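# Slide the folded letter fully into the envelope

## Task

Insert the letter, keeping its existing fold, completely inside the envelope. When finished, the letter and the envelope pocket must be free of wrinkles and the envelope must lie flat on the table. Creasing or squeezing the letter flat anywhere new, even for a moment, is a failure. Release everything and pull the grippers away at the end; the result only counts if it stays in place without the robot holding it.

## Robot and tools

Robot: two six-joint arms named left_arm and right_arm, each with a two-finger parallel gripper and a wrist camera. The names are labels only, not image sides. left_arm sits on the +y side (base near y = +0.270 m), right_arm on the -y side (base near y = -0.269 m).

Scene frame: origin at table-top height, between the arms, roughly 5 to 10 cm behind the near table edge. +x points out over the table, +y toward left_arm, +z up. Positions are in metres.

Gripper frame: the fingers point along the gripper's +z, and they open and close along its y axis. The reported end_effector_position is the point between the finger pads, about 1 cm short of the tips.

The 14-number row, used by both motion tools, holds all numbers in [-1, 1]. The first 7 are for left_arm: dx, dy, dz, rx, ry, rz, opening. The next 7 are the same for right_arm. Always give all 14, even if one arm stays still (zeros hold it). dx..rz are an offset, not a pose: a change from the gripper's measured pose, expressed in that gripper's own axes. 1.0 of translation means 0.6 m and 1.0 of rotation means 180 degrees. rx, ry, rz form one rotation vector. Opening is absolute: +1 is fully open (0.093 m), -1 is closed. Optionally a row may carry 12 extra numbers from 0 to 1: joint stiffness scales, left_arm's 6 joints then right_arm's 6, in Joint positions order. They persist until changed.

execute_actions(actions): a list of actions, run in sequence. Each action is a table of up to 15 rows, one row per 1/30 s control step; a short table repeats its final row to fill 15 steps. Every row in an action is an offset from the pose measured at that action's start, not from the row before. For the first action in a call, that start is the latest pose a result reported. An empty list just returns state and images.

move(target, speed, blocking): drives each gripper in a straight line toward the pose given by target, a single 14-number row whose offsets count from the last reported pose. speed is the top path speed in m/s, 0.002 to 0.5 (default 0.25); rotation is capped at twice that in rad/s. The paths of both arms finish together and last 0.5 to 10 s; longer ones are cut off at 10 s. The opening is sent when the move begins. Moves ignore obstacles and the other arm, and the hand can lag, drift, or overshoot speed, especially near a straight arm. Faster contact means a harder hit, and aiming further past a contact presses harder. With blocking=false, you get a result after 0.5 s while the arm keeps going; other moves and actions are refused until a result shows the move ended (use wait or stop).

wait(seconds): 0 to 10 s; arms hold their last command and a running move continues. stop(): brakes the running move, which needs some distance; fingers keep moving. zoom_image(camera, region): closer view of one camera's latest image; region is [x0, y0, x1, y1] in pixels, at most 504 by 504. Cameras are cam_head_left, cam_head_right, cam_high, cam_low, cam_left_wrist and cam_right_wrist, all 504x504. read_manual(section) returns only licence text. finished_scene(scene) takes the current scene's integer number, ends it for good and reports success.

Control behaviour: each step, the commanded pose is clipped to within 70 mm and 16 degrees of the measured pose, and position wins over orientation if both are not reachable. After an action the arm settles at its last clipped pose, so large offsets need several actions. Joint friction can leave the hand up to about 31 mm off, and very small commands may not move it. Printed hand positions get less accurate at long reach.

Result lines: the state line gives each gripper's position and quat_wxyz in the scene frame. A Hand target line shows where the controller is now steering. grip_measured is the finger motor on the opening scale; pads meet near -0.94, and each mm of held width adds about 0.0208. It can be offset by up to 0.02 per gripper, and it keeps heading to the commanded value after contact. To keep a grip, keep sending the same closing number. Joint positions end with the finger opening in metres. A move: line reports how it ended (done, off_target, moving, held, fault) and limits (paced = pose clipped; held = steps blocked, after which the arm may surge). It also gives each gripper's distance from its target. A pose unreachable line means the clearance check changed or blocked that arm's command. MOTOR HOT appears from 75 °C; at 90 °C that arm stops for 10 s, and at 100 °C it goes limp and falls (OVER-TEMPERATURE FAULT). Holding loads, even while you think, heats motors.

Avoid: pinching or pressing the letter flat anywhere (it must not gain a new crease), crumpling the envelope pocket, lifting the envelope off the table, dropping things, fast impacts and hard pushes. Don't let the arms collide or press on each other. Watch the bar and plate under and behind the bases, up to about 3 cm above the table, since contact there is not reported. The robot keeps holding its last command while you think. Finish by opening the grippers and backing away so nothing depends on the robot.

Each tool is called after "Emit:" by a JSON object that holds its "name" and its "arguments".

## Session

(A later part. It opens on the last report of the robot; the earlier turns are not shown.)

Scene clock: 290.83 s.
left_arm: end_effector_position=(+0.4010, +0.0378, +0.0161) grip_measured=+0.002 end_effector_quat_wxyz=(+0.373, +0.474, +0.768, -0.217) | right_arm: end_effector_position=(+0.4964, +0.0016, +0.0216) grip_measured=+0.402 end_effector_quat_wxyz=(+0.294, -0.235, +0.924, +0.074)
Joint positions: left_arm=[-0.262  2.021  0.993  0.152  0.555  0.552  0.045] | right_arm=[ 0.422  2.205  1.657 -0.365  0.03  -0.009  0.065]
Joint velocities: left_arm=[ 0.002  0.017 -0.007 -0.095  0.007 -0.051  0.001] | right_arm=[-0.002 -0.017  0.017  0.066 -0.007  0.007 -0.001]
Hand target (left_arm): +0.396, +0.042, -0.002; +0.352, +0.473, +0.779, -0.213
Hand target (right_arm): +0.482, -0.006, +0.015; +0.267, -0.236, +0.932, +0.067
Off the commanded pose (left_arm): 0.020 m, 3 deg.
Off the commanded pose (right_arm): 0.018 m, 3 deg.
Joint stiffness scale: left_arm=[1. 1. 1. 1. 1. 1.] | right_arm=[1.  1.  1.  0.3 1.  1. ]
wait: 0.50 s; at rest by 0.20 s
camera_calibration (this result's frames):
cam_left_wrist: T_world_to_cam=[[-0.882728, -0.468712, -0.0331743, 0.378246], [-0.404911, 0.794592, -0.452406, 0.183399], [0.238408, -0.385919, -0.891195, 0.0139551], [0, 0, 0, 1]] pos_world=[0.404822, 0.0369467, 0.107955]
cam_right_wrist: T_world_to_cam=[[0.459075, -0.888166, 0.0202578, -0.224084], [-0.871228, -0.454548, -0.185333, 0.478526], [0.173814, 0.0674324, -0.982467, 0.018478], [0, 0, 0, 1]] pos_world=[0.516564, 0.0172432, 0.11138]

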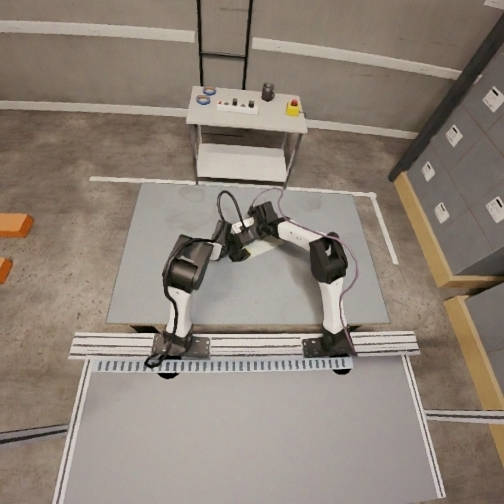

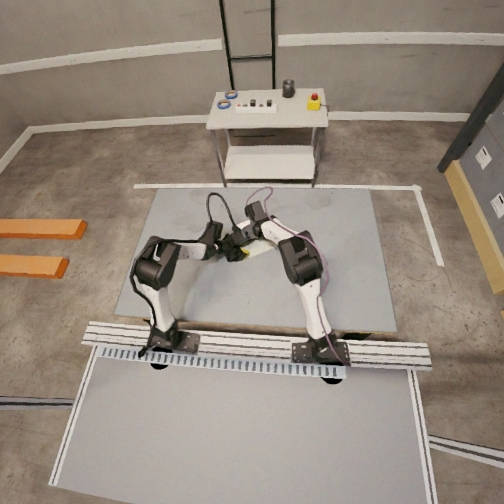

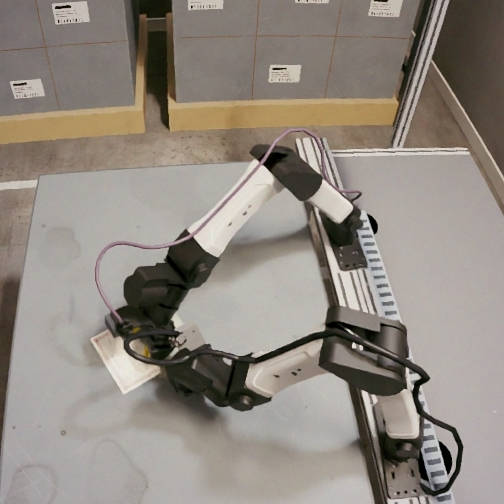

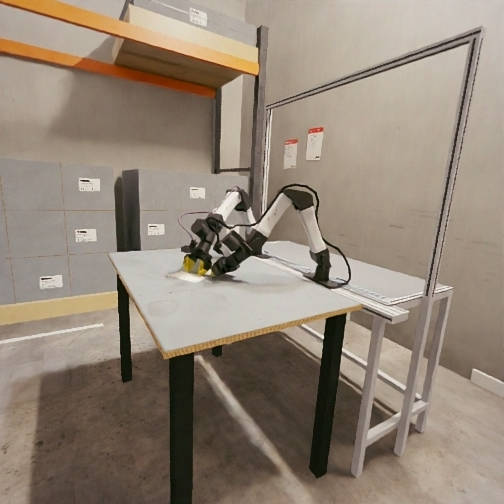

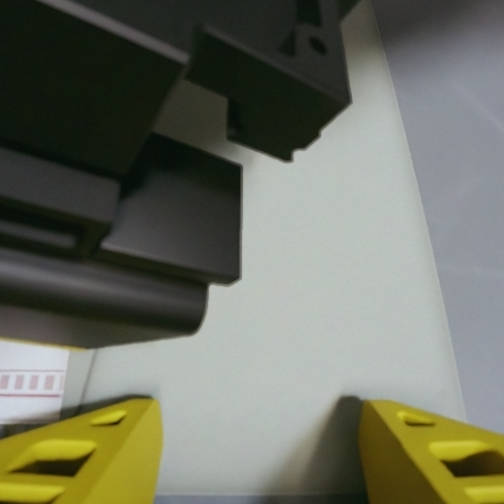

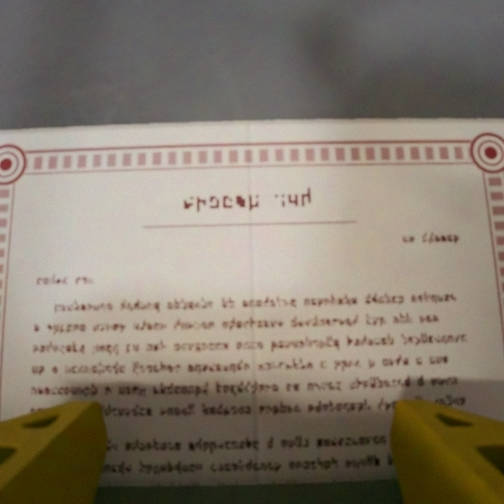

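Emit:
{"name": "move", "arguments": {"target": [0.030,-0.0035,0.012,0.0026,0.014,-0.0058,0.0, -0.0795, 0, 0.0437, 0, -0.0278, 0, 0.4, 1, 1, 1, 1, 1, 1, 1, 1, 1, 1, 1, 1], "speed": 0.06}}

Scene clock: 305.13 s.
left_arm: end_effector_position=(+0.4010, +0.0376, +0.0163) grip_measured=+0.002 end_effector_quat_wxyz=(+0.373, +0.474, +0.767, -0.217) | right_arm: end_effector_position=(+0.5420, +0.0267, +0.0326) grip_measured=+0.402 end_effector_quat_wxyz=(+0.337, -0.230, +0.909, +0.085)
Joint positions: left_arm=[-0.262  2.021  0.993  0.153  0.556  0.552  0.045] | right_arm=[ 0.422  2.344  1.887 -0.359  0.03  -0.009  0.065]
Joint velocities: left_arm=[-0.007  0.007  0.002  0.051 -0.022 -0.022 -0.   ] | right_arm=[-0.012  0.002  0.007 -0.022  0.007  0.051 -0.001]
Hand target (left_arm): +0.396, +0.042, -0.002; +0.352, +0.473, +0.779, -0.213
Hand target (right_arm): +0.544, +0.027, +0.027; +0.334, -0.232, +0.910, +0.083
Off the commanded pose (left_arm): 0.020 m, 3 deg.
Off the commanded pose (right_arm): 0.005 m, 1 deg.
Joint stiffness scale: left_arm=[1. 1. 1. 1. 1. 1.] | right_arm=[1. 1. 1. 1. 1. 1.]
move: off_target (left_arm)
camera_calibration (this result's frames):
cam_left_wrist: T_world_to_cam=[[-0.883185, -0.467853, -0.0331264, 0.378308], [-0.403773, 0.794353, -0.453839, 0.18329], [0.238644, -0.387448, -0.890468, 0.0140499], [0, 0, 0, 1]] pos_world=[0.404771, 0.036839, 0.108227]
cam_right_wrist: T_world_to_cam=[[0.455155, -0.890248, 0.0170888, -0.220719], [-0.853012, -0.441461, -0.278358, 0.524518], [0.255352, 0.112119, -0.960325, -0.0264723], [0, 0, 0, 1]] pos_world=[0.554641, 0.0380276, 0.124354]

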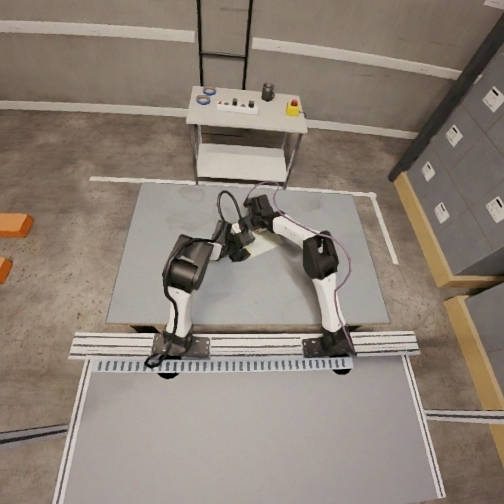

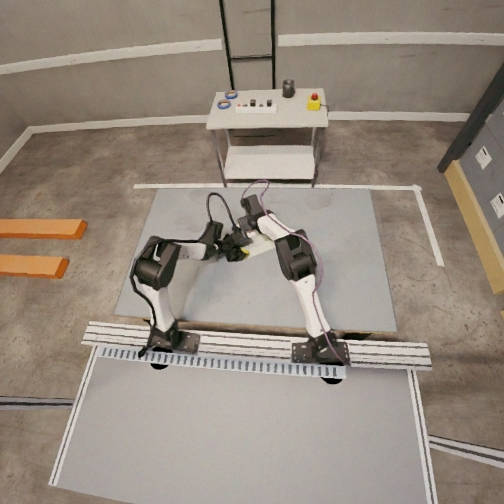

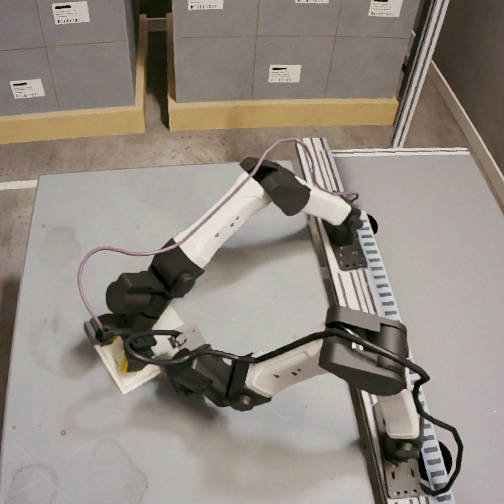

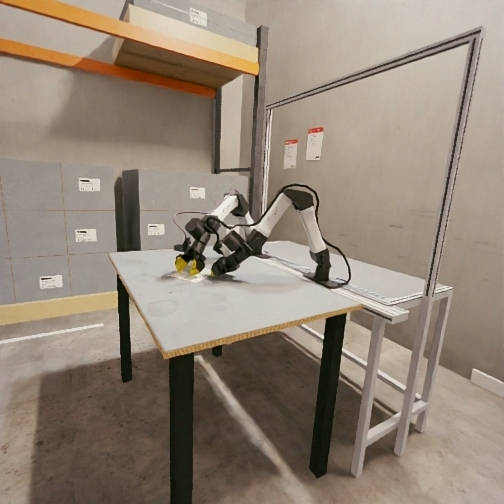

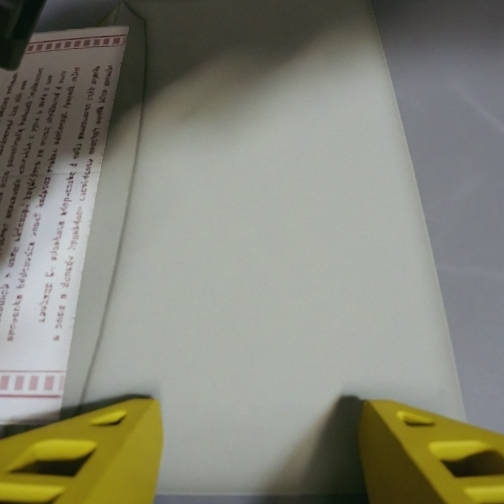

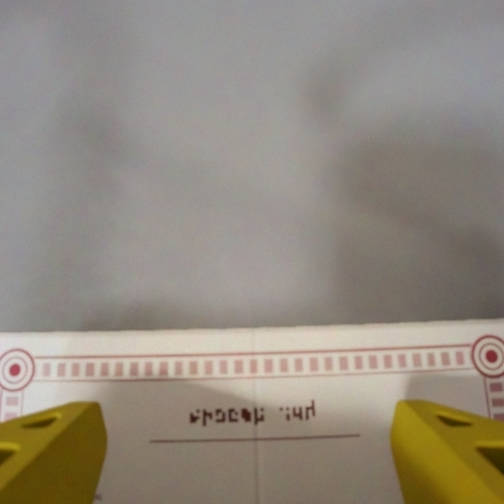

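Emit:
{"name": "move", "arguments": {"target": [0.030,-0.0035,0.012,0.0026,0.014,-0.0058,0.0, 0.0723, 0, -0.0065, 0, 0.0573, 0, 0.4, 1, 1, 1, 1, 1, 1, 1, 1, 1, 0.5, 1, 1], "speed": 0.06}}

Scene clock: 312.90 s.
left_arm: end_effector_position=(+0.4010, +0.0375, +0.0164) grip_measured=+0.002 end_effector_quat_wxyz=(+0.374, +0.474, +0.767, -0.218) | right_arm: end_effector_position=(+0.5270, +0.0188, +0.0193) grip_measured=+0.402 end_effector_quat_wxyz=(+0.296, -0.234, +0.923, +0.075)
Joint positions: left_arm=[-0.262  2.021  0.993  0.154  0.556  0.552  0.045] | right_arm=[ 0.422  2.344  1.887 -0.449  0.03  -0.008  0.065]
Joint velocities: left_arm=[ 0.002 -0.007 -0.007 -0.022 -0.022 -0.139 -0.001] | right_arm=[-0.002 -0.007  0.017  0.007  0.051  0.037 -0.   ]
Hand target (left_arm): +0.397, +0.042, -0.002; +0.353, +0.473, +0.779, -0.214
Hand target (right_arm): +0.511, +0.010, +0.008; +0.255, -0.236, +0.935, +0.065
Off the commanded pose (left_arm): 0.020 m, 3 deg.
Off the commanded pose (right_arm): 0.022 m, 5 deg.
Joint stiffness scale: left_arm=[1. 1. 1. 1. 1. 1.] | right_arm=[1.  1.  1.  0.5 1.  1. ]
move: off_target (left_arm, right_arm)
camera_calibration (this result's frames):
cam_left_wrist: T_world_to_cam=[[-0.883296, -0.467639, -0.0331796, 0.378334], [-0.403448, 0.794279, -0.454258, 0.183264], [0.238783, -0.387858, -0.890252, 0.014049], [0, 0, 0, 1]] pos_world=[0.404764, 0.03681, 0.108309]
cam_right_wrist: T_world_to_cam=[[0.457708, -0.888896, 0.0191687, -0.222135], [-0.870885, -0.452567, -0.191683, 0.51247], [0.179062, 0.0710412, -0.98127, 0.00689336], [0, 0, 0, 1]] pos_world=[0.546741, 0.033982, 0.109254]

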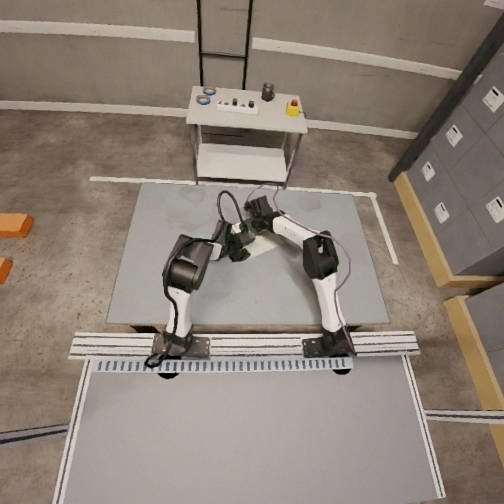

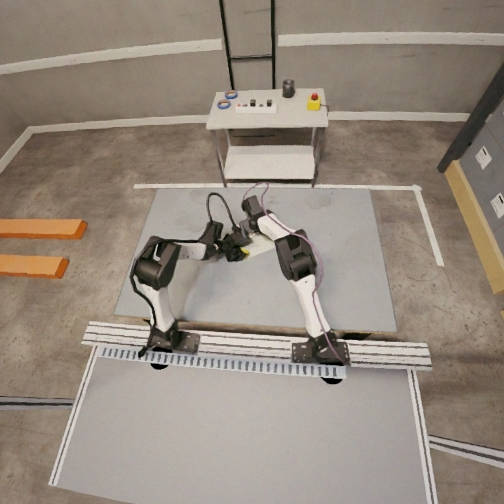

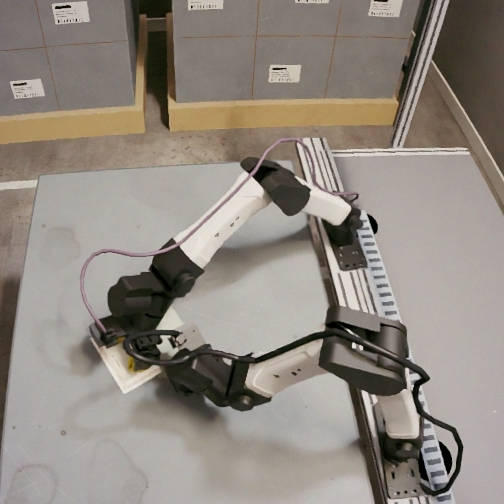

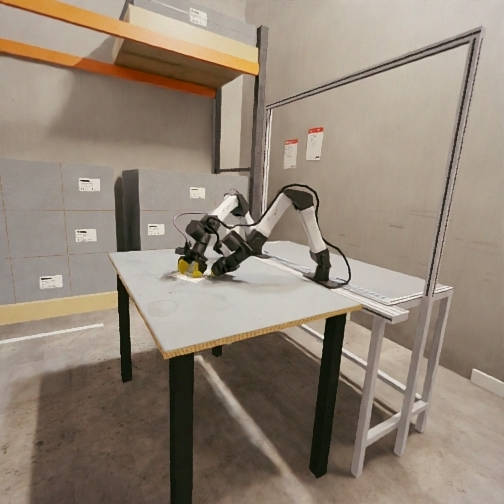

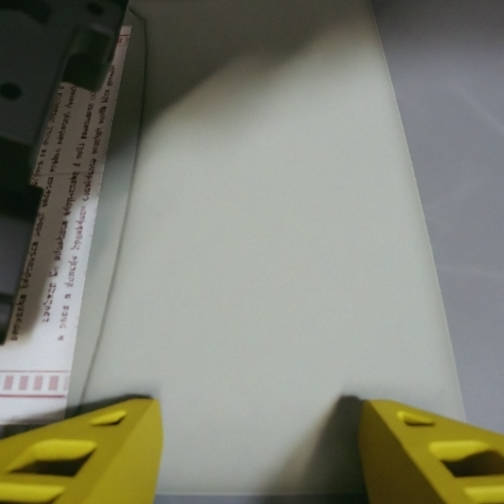

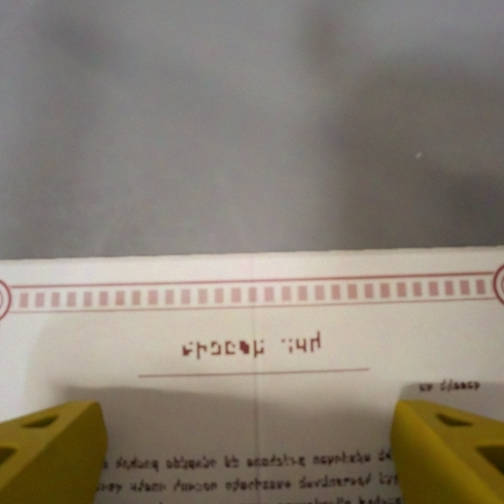

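Emit:
{"name": "execute_actions", "arguments": {"actions": [[[0.030,-0.0035,0.012,0.0026,0.014,-0.0058,0.0, 0.0374,0,-0.0025,0,0.0286,0,0.4],[0.030,-0.0035,0.012,0.0026,0.014,-0.0058,0.0, 0.0385,0,-0.0033,0,0.0286,0,0.4],[0.030,-0.0035,0.012,0.0026,0.014,-0.0058,0.0, 0.0396,0,-0.004,0,0.0286,0,0.4],[0.030,-0.0035,0.012,0.0026,0.014,-0.0058,0.0, 0.0406,0,-0.0048,0,0.0286,0,0.4],[0.030,-0.0035,0.012,0.0026,0.014,-0.0058,0.0, 0.0417,0,-0.0056,0,0.0286,0,0.4],[0.030,-0.0035,0.012,0.0026,0.014,-0.0058,0.0, 0.0428,0,-0.0064,0,0.0286,0,0.4],[0.030,-0.0035,0.012,0.0026,0.014,-0.0058,0.0, 0.0439,0,-0.0071,0,0.0286,0,0.4],[0.030,-0.0035,0.012,0.0026,0.014,-0.0058,0.0, 0.045,0,-0.0079,0,0.0286,0,0.4],[0.030,-0.0035,0.012,0.0026,0.014,-0.0058,0.0, 0.0461,0,-0.0087,0,0.0286,0,0.4],[0.030,-0.0035,0.012,0.0026,0.014,-0.0058,0.0, 0.0471,0,-0.0095,0,0.0286,0,0.4],[0.030,-0.0035,0.012,0.0026,0.014,-0.0058,0.0, 0.0482,0,-0.0102,0,0.0286,0,0.4],[0.030,-0.0035,0.012,0.0026,0.014,-0.0058,0.0, 0.0493,0,-0.011,0,0.0286,0,0.4],[0.030,-0.0035,0.012,0.0026,0.014,-0.0058,0.0, 0.0504,0,-0.0118,0,0.0286,0,0.4],[0.030,-0.0035,0.012,0.0026,0.014,-0.0058,0.0, 0.0515,0,-0.0126,0,0.0286,0,0.4],[0.030,-0.0035,0.012,0.0026,0.014,-0.0058,0.0, 0.0526,0,-0.0133,0,0.0286,0,0.4]]]}}

Emit:
{"name": "wait", "arguments": {"seconds": 0.4}}

Scene clock: 328.00 s.
left_arm: end_effector_position=(+0.4010, +0.0375, +0.0164) grip_measured=+0.002 end_effector_quat_wxyz=(+0.374, +0.474, +0.767, -0.218) | right_arm: end_effector_position=(+0.5179, +0.0137, +0.0195) grip_measured=+0.402 end_effector_quat_wxyz=(+0.287, -0.235, +0.926, +0.072)
Joint positions: left_arm=[-0.262  2.021  0.993  0.154  0.556  0.552  0.045] | right_arm=[ 0.422  2.313  1.844 -0.457  0.03  -0.008  0.065]
Joint velocities: left_arm=[-0.032  0.002 -0.002 -0.051 -0.066 -0.051  0.001] | right_arm=[ 0.007 -0.11  -0.173  0.051 -0.066  0.037 -0.   ]
Hand target (left_arm): +0.397, +0.042, -0.001; +0.353, +0.473, +0.778, -0.214
Hand target (right_arm): +0.501, +0.005, +0.008; +0.255, -0.237, +0.935, +0.064
Off the commanded pose (left_arm): 0.019 m, 3 deg.
Off the commanded pose (right_arm): 0.023 m, 4 deg.
Joint stiffness scale: left_arm=[1. 1. 1. 1. 1. 1.] | right_arm=[1.  1.  1.  0.5 1.  1. ]
camera_calibration (this result's frames):
cam_left_wrist: T_world_to_cam=[[-0.883296, -0.467639, -0.0331796, 0.378334], [-0.403448, 0.794279, -0.454258, 0.183264], [0.238783, -0.387858, -0.890252, 0.014049], [0, 0, 0, 1]] pos_world=[0.404764, 0.03681, 0.108309]
cam_right_wrist: T_world_to_cam=[[0.458549, -0.888448, 0.0198142, -0.222937], [-0.873841, -0.454842, -0.171818, 0.503401], [0.161664, 0.0614724, -0.984929, 0.0182684], [0, 0, 0, 1]] pos_world=[0.539167, 0.0297769, 0.108904]

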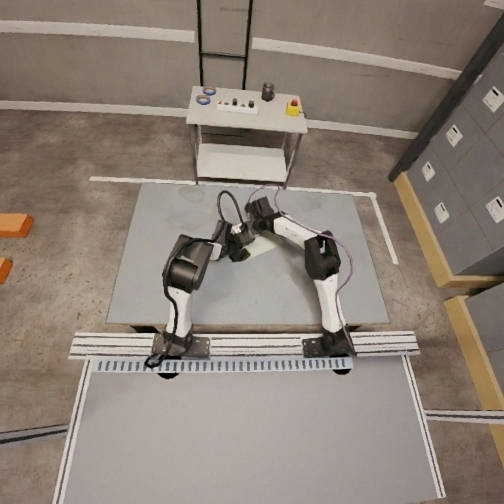

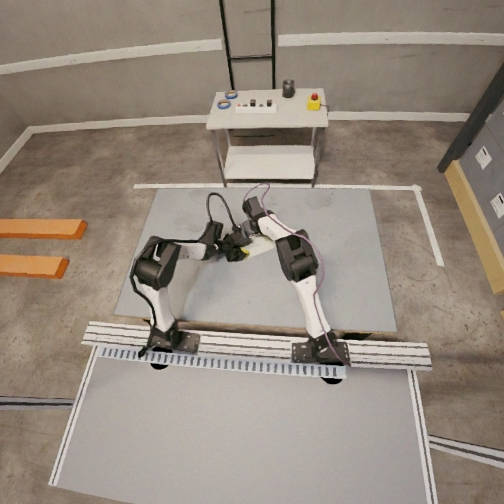

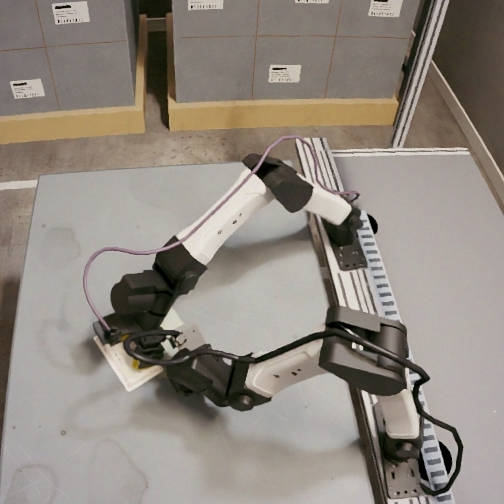

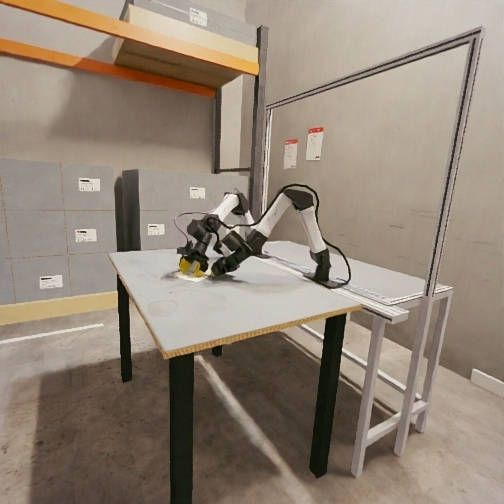

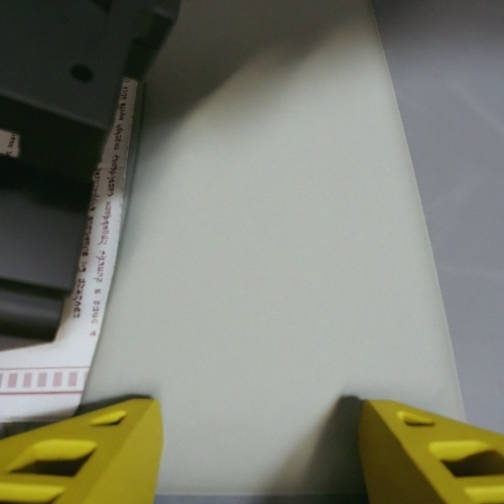

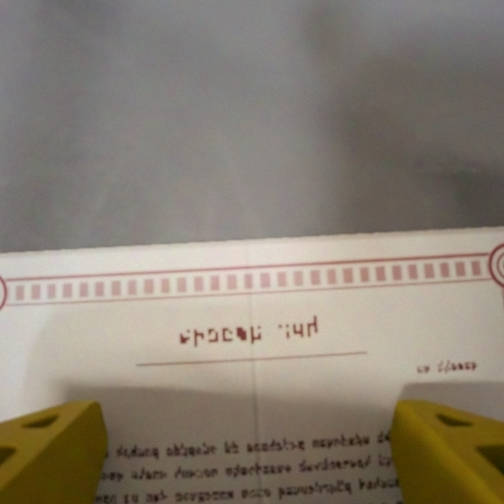

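Scene clock: 328.40 s.
left_arm: end_effector_position=(+0.4010, +0.0375, +0.0164) grip_measured=+0.002 end_effector_quat_wxyz=(+0.374, +0.474, +0.767, -0.218) | right_arm: end_effector_position=(+0.5162, +0.0127, +0.0195) grip_measured=+0.402 end_effector_quat_wxyz=(+0.286, -0.235, +0.926, +0.072)
Joint positions: left_arm=[-0.262  2.021  0.993  0.154  0.556  0.552  0.045] | right_arm=[ 0.422  2.307  1.835 -0.457  0.03  -0.008  0.065]
Joint velocities: left_arm=[ 0.007 -0.002 -0.012 -0.066  0.007  0.007 -0.   ] | right_arm=[-0.007  0.007 -0.017 -0.007 -0.007  0.081 -0.   ]
Hand target (left_arm): +0.397, +0.042, -0.001; +0.353, +0.473, +0.778, -0.214
Hand target (right_arm): +0.501, +0.005, +0.008; +0.255, -0.237, +0.935, +0.064
Off the commanded pose (left_arm): 0.019 m, 3 deg.
Off the commanded pose (right_arm): 0.022 m, 4 deg.
Joint stiffness scale: left_arm=[1. 1. 1. 1. 1. 1.] | right_arm=[1.  1.  1.  0.5 1.  1. ]
wait: 0.40 s; at rest by 0.20 s
camera_calibration (this result's frames):
cam_left_wrist: T_world_to_cam=[[-0.883296, -0.467639, -0.0331796, 0.378334], [-0.403448, 0.794279, -0.454258, 0.183264], [0.238783, -0.387858, -0.890252, 0.014049], [0, 0, 0, 1]] pos_world=[0.404764, 0.03681, 0.108309]
cam_right_wrist: T_world_to_cam=[[0.458677, -0.88838, 0.01991, -0.223066], [-0.874256, -0.455168, -0.168813, 0.501626], [0.159033, 0.0600242, -0.985447, 0.0199683], [0, 0, 0, 1]] pos_world=[0.53769, 0.0289581, 0.1088]

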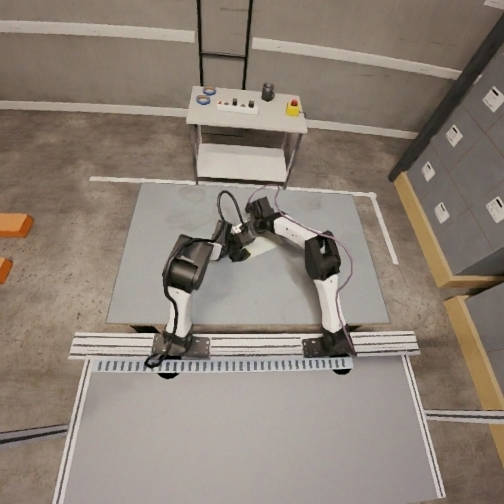

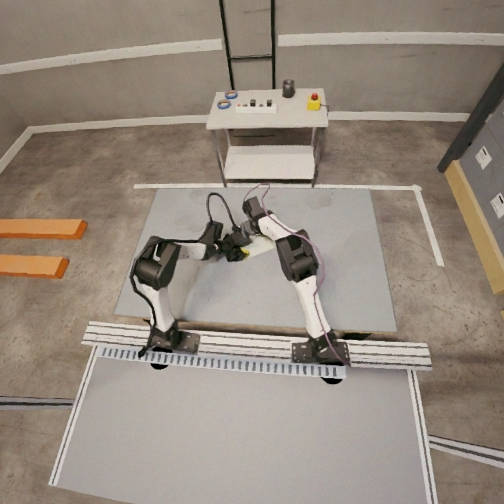

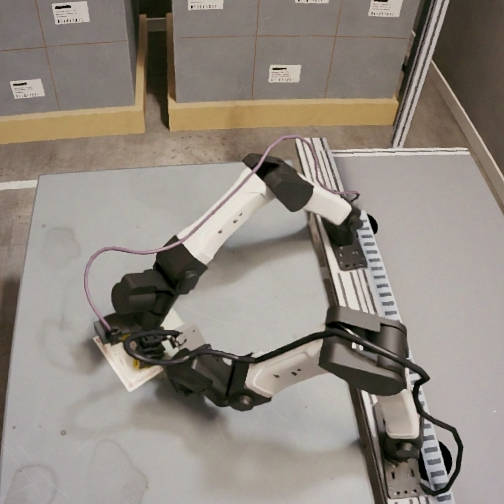

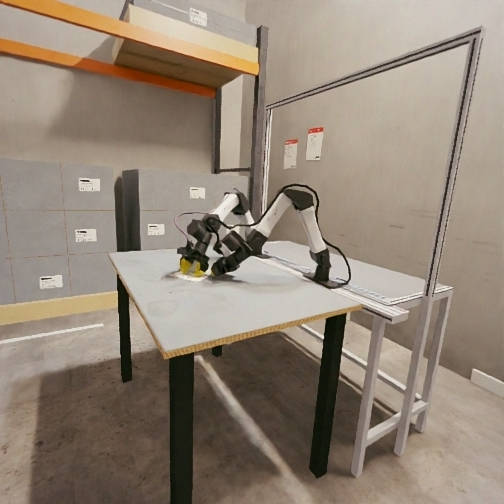

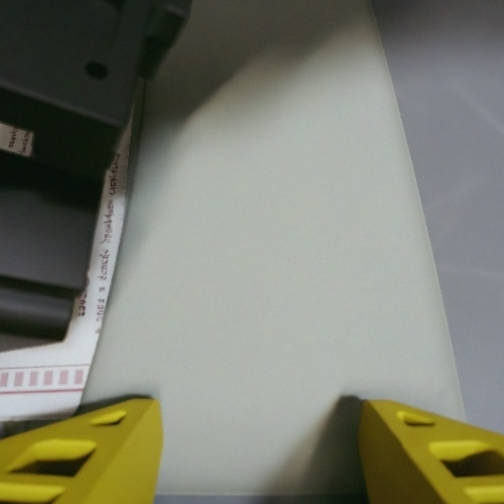

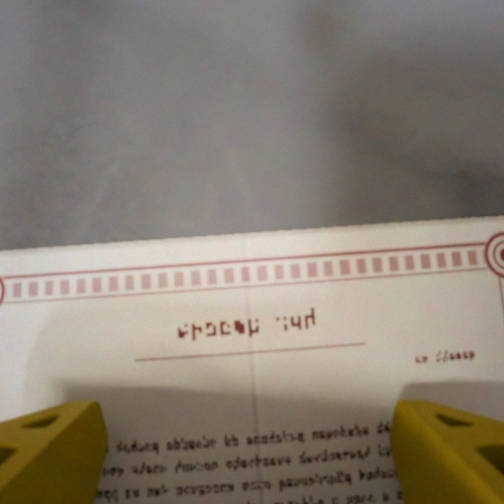

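Emit:
{"name": "zoom_image", "arguments": {"camera": "cam_high", "region": [70, 280, 230, 410]}}

Emit:
{"name": "zoom_image", "arguments": {"camera": "cam_low", "region": [155, 235, 245, 295]}}

Emit:
{"name": "zoom_image", "arguments": {"camera": "cam_head_right", "region": [215, 190, 300, 270]}}

Region (70, 280, 230, 410) of cam_high's 504x504 image, scaled by 3.150, with more detail than that image has; it fills the top 410 rows of this view, and the rest is white.

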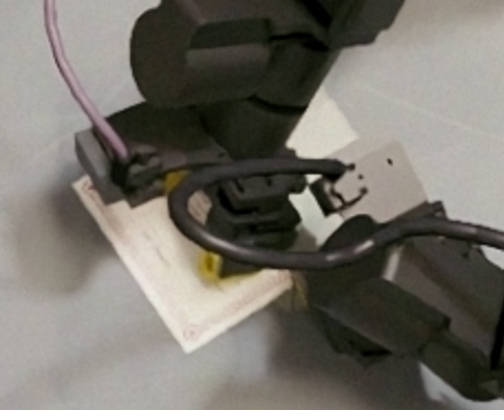

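Region (155, 235, 245, 295) of cam_low's 504x504 image, scaled by 5.600, with more detail than that image has.

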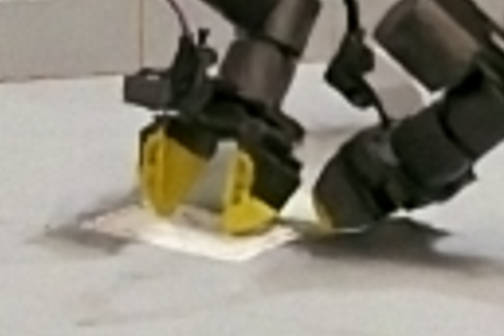

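Region (215, 190, 300, 270) of cam_head_right's 504x504 image, scaled by 5.929, with more detail than that image has; it fills the top 474 rows of this view, and the rest is white.

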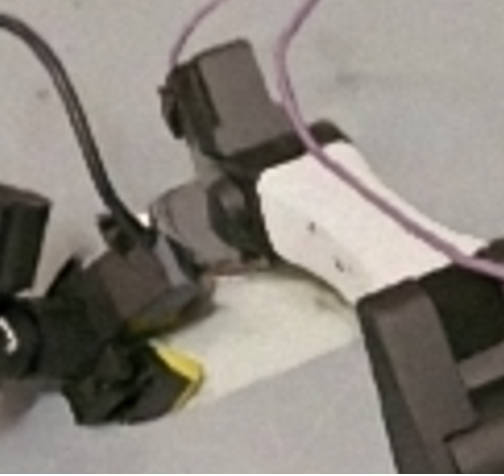

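Emit:
{"name": "move", "arguments": {"target": [0.030,-0.0035,0.012,0.0026,0.014,-0.0058,0.0, -0.0524, 0, -0.0034, 0, -0.0414, 0, 0.4, 1, 1, 1, 1, 1, 1, 1, 1, 1, 1, 1, 1], "speed": 0.08}}

Scene clock: 337.67 s.
left_arm: end_effector_position=(+0.4010, +0.0375, +0.0164) grip_measured=+0.002 end_effector_quat_wxyz=(+0.374, +0.474, +0.767, -0.218) | right_arm: end_effector_position=(+0.5373, +0.0239, +0.0381) grip_measured=+0.402 end_effector_quat_wxyz=(+0.343, -0.229, +0.907, +0.086)
Joint positions: left_arm=[-0.262  2.021  0.993  0.154  0.556  0.552  0.045] | right_arm=[ 0.422  2.307  1.835 -0.332  0.03  -0.008  0.065]
Joint velocities: left_arm=[-0.017 -0.002 -0.007 -0.007 -0.037  0.066 -0.001] | right_arm=[-0.012  0.007 -0.007 -0.037 -0.037  0.066  0.   ]
Hand target (left_arm): +0.397, +0.042, -0.001; +0.353, +0.473, +0.778, -0.214
Hand target (right_arm): +0.538, +0.024, +0.039; +0.346, -0.231, +0.905, +0.086
Off the commanded pose (left_arm): 0.019 m, 3 deg.
Off the commanded pose (right_arm): 0.001 m, 0 deg.
Joint stiffness scale: left_arm=[1. 1. 1. 1. 1. 1.] | right_arm=[1. 1. 1. 1. 1. 1.]
move: off_target (left_arm)
camera_calibration (this result's frames):
cam_left_wrist: T_world_to_cam=[[-0.883296, -0.467639, -0.0331796, 0.378334], [-0.403448, 0.794279, -0.454258, 0.183264], [0.238783, -0.387858, -0.890252, 0.014049], [0, 0, 0, 1]] pos_world=[0.404764, 0.03681, 0.108309]
cam_right_wrist: T_world_to_cam=[[0.453648, -0.891044, 0.0156316, -0.220273], [-0.850679, -0.438192, -0.2904, 0.519903], [0.265609, 0.118442, -0.956778, -0.0254978], [0, 0, 0, 1]] pos_world=[0.548969, 0.0345644, 0.130027]

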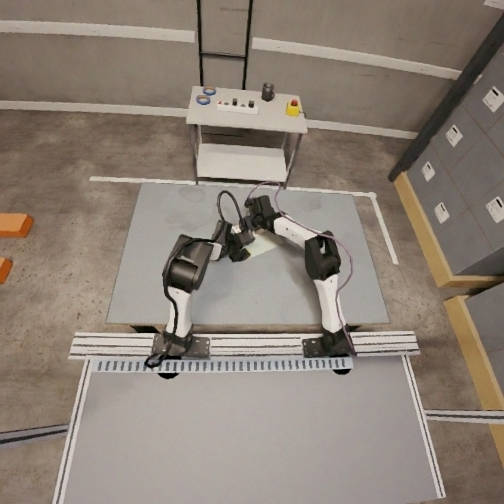

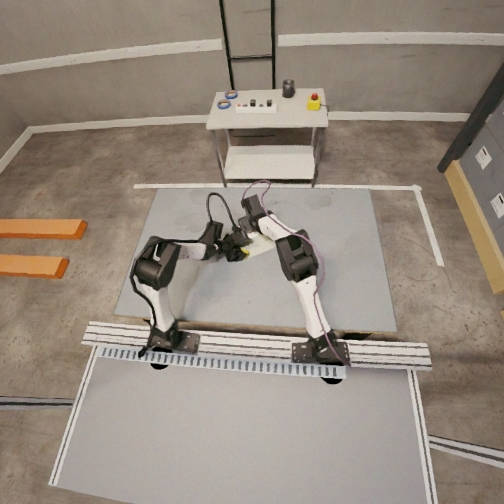

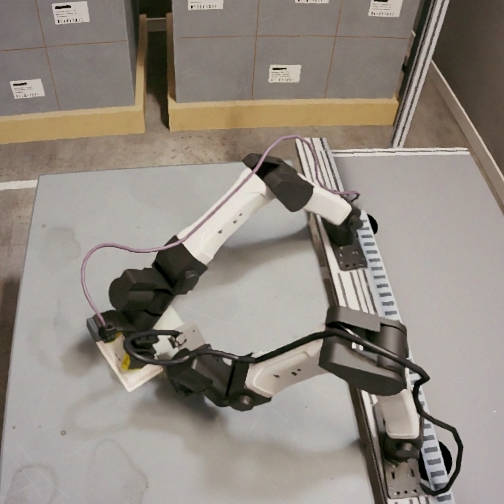

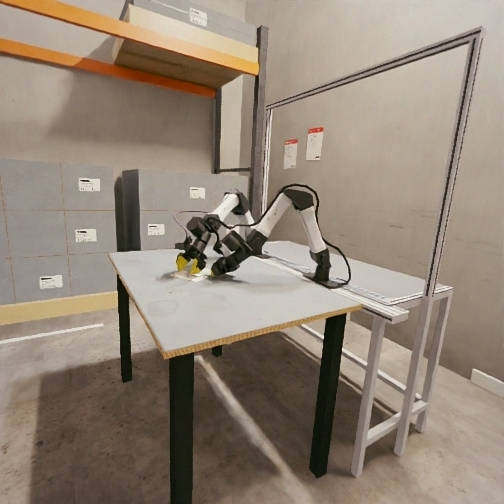

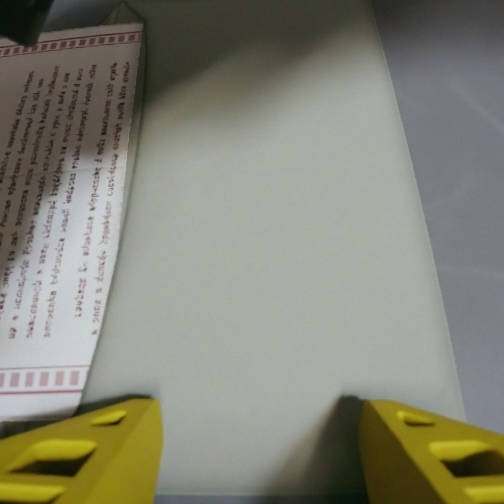

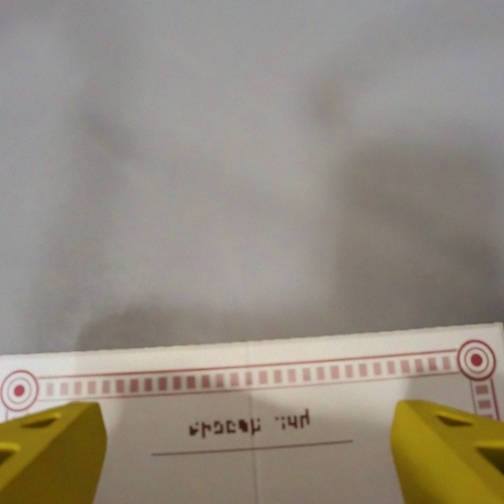

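Emit:
{"name": "zoom_image", "arguments": {"camera": "cam_left_wrist", "region": [70, 0, 230, 160]}}

Region (70, 0, 230, 160) of cam_left_wrist's 504x504 image, scaled by 3.150, with more detail than that image has.

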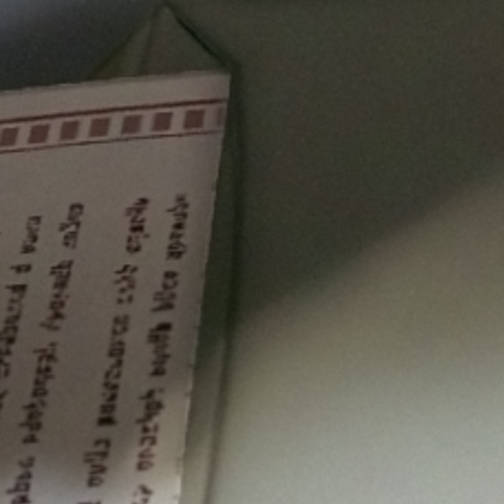

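Emit:
{"name": "move", "arguments": {"target": [0.030,-0.0035,0.012,0.0026,0.014,-0.0058,0.0, 0.0338, -0.055, -0.0297, 0, 0, 0.022, 0.4], "speed": 0.06}}

Scene clock: 357.50 s.
left_arm: end_effector_position=(+0.4010, +0.0375, +0.0164) grip_measured=+0.002 end_effector_quat_wxyz=(+0.374, +0.474, +0.767, -0.218) | right_arm: end_effector_position=(+0.5338, -0.0174, +0.0383) grip_measured=+0.402 end_effector_quat_wxyz=(+0.343, -0.199, +0.913, +0.091)
Joint positions: left_arm=[-0.262  2.021  0.993  0.154  0.556  0.552  0.045] | right_arm=[ 0.354  2.216  1.681 -0.264 -0.004  0.002  0.065]
Joint velocities: left_arm=[-0.007  0.002  0.002 -0.125 -0.037 -0.022 -0.   ] | right_arm=[-0.002  0.017  0.002  0.007 -0.007 -0.037 -0.001]
Hand target (left_arm): +0.397, +0.042, -0.001; +0.353, +0.473, +0.778, -0.214
Hand target (right_arm): +0.528, -0.018, +0.038; +0.340, -0.197, +0.914, +0.098
Off the commanded pose (left_arm): 0.019 m, 3 deg.
Off the commanded pose (right_arm): 0.005 m, 1 deg.
Joint stiffness scale: left_arm=[1. 1. 1. 1. 1. 1.] | right_arm=[1. 1. 1. 1. 1. 1.]
move: off_target (left_arm)
camera_calibration (this result's frames):
cam_left_wrist: T_world_to_cam=[[-0.883296, -0.467639, -0.0331796, 0.378334], [-0.403448, 0.794279, -0.454258, 0.183264], [0.238783, -0.387858, -0.890252, 0.014049], [0, 0, 0, 1]] pos_world=[0.404764, 0.03681, 0.108309]
cam_right_wrist: T_world_to_cam=[[0.40573, -0.913898, -0.0131433, -0.229155], [-0.875684, -0.384564, -0.292041, 0.513213], [0.261841, 0.129999, -0.956316, -0.0172435], [0, 0, 0, 1]] pos_world=[0.546903, -0.00981935, 0.130377]

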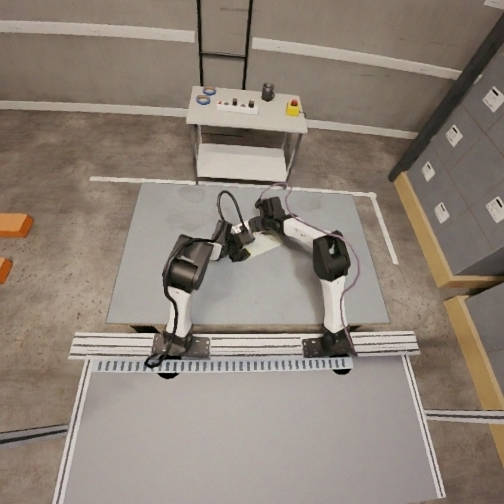

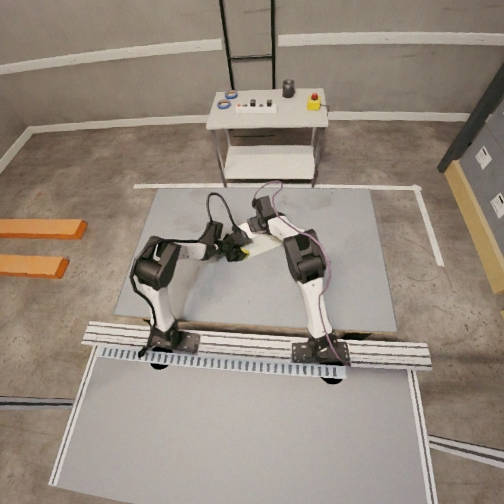

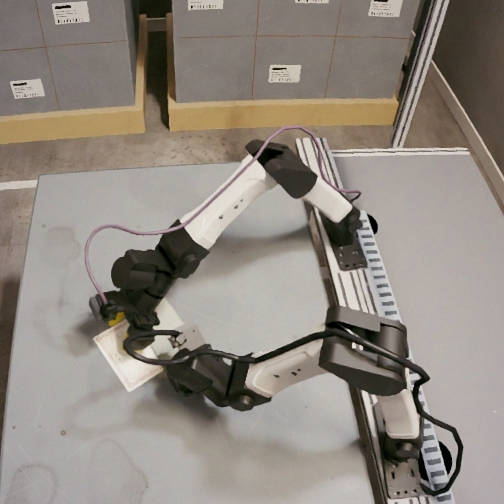

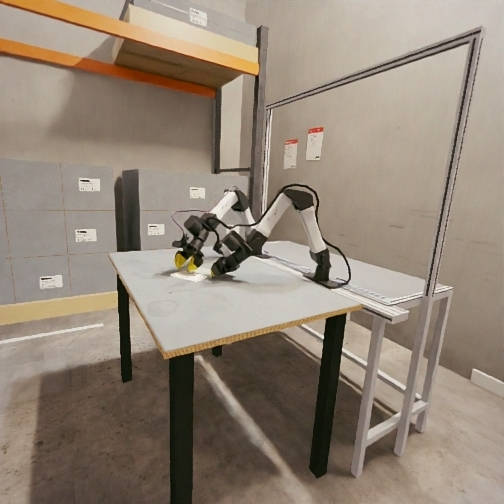

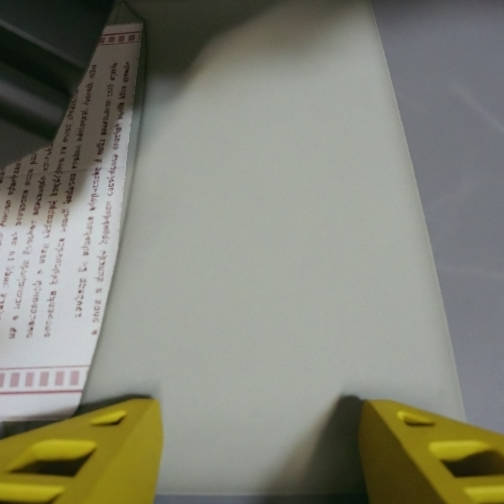

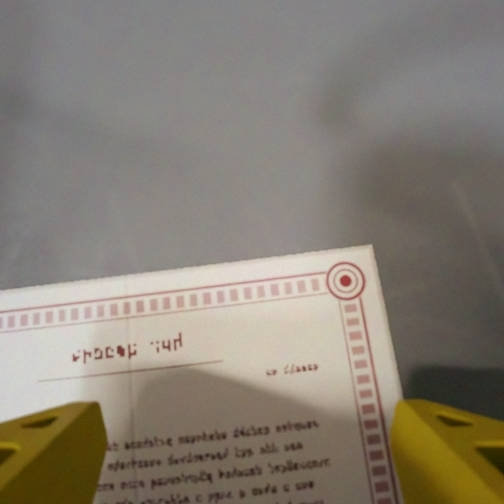

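Emit:
{"name": "move", "arguments": {"target": [0.030,-0.0035,0.012,0.0026,0.014,-0.0058,0.0, 0.0921, 0, -0.0106, 0, 0.0732, 0, -0.1, 1, 1, 1, 1, 1, 1, 1, 1, 1, 0.5, 1, 1], "speed": 0.07}}

Scene clock: 364.90 s.
left_arm: end_effector_position=(+0.4010, +0.0375, +0.0164) grip_measured=+0.002 end_effector_quat_wxyz=(+0.374, +0.474, +0.767, -0.218) | right_arm: end_effector_position=(+0.5107, -0.0273, +0.0187) grip_measured=-0.098 end_effector_quat_wxyz=(+0.282, -0.205, +0.934, +0.078)
Joint positions: left_arm=[-0.262  2.021  0.993  0.154  0.556  0.552  0.045] | right_arm=[ 0.354  2.216  1.68  -0.395 -0.005  0.002  0.041]
Joint velocities: left_arm=[-0.007 -0.012 -0.002  0.022  0.022 -0.007  0.001] | right_arm=[ 0.002 -0.002 -0.007 -0.066 -0.007 -0.022 -0.   ]
Hand target (left_arm): +0.397, +0.042, -0.001; +0.353, +0.473, +0.778, -0.214
Hand target (right_arm): +0.492, -0.035, +0.007; +0.237, -0.208, +0.947, +0.069
Off the commanded pose (left_arm): 0.019 m, 3 deg.
Off the commanded pose (right_arm): 0.024 m, 6 deg.
Joint stiffness scale: left_arm=[1. 1. 1. 1. 1. 1.] | right_arm=[1.  1.  1.  0.5 1.  1. ]
move: off_target (left_arm, right_arm)
camera_calibration (this result's frames):
cam_left_wrist: T_world_to_cam=[[-0.883296, -0.467639, -0.0331796, 0.378334], [-0.403448, 0.794279, -0.454258, 0.183264], [0.238783, -0.387858, -0.890252, 0.014049], [0, 0, 0, 1]] pos_world=[0.404764, 0.03681, 0.108309]
cam_right_wrist: T_world_to_cam=[[0.407975, -0.912913, -0.0121248, -0.230307], [-0.901363, -0.40063, -0.164438, 0.49372], [0.14526, 0.0780153, -0.986313, 0.03007], [0, 0, 0, 1]] pos_world=[0.534612, -0.014797, 0.108052]

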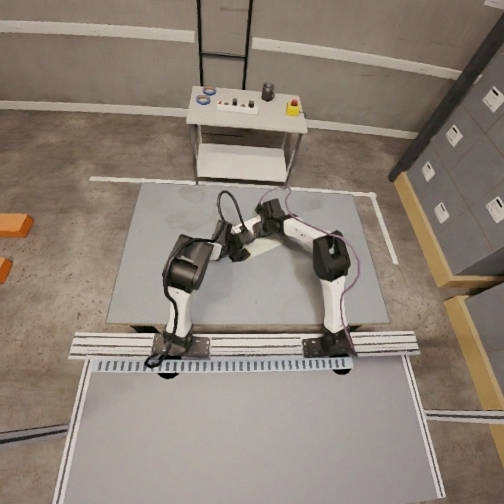

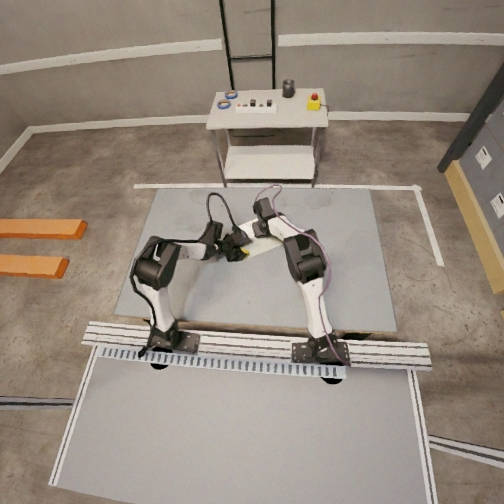

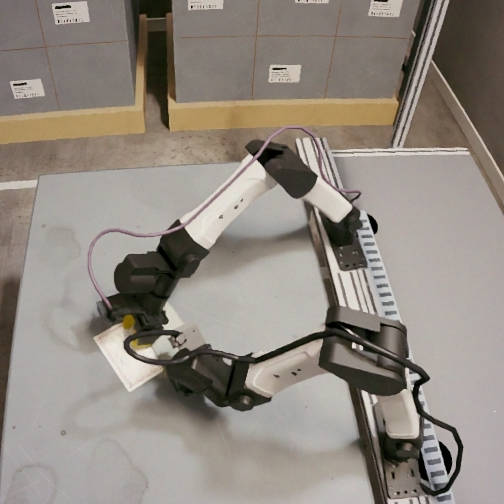

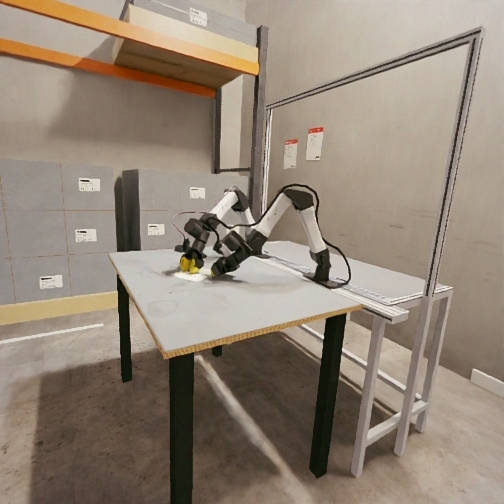

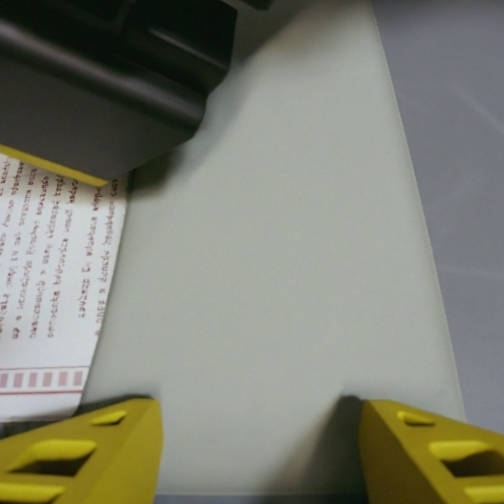

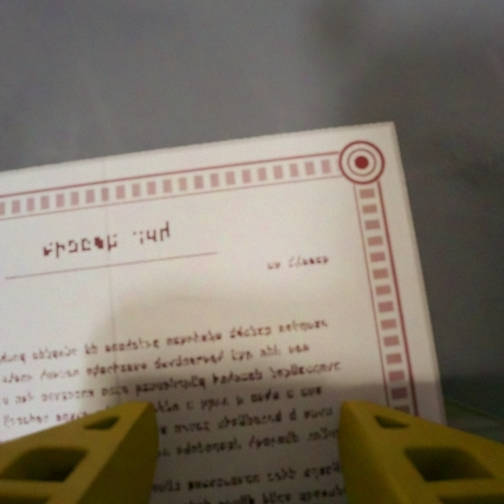

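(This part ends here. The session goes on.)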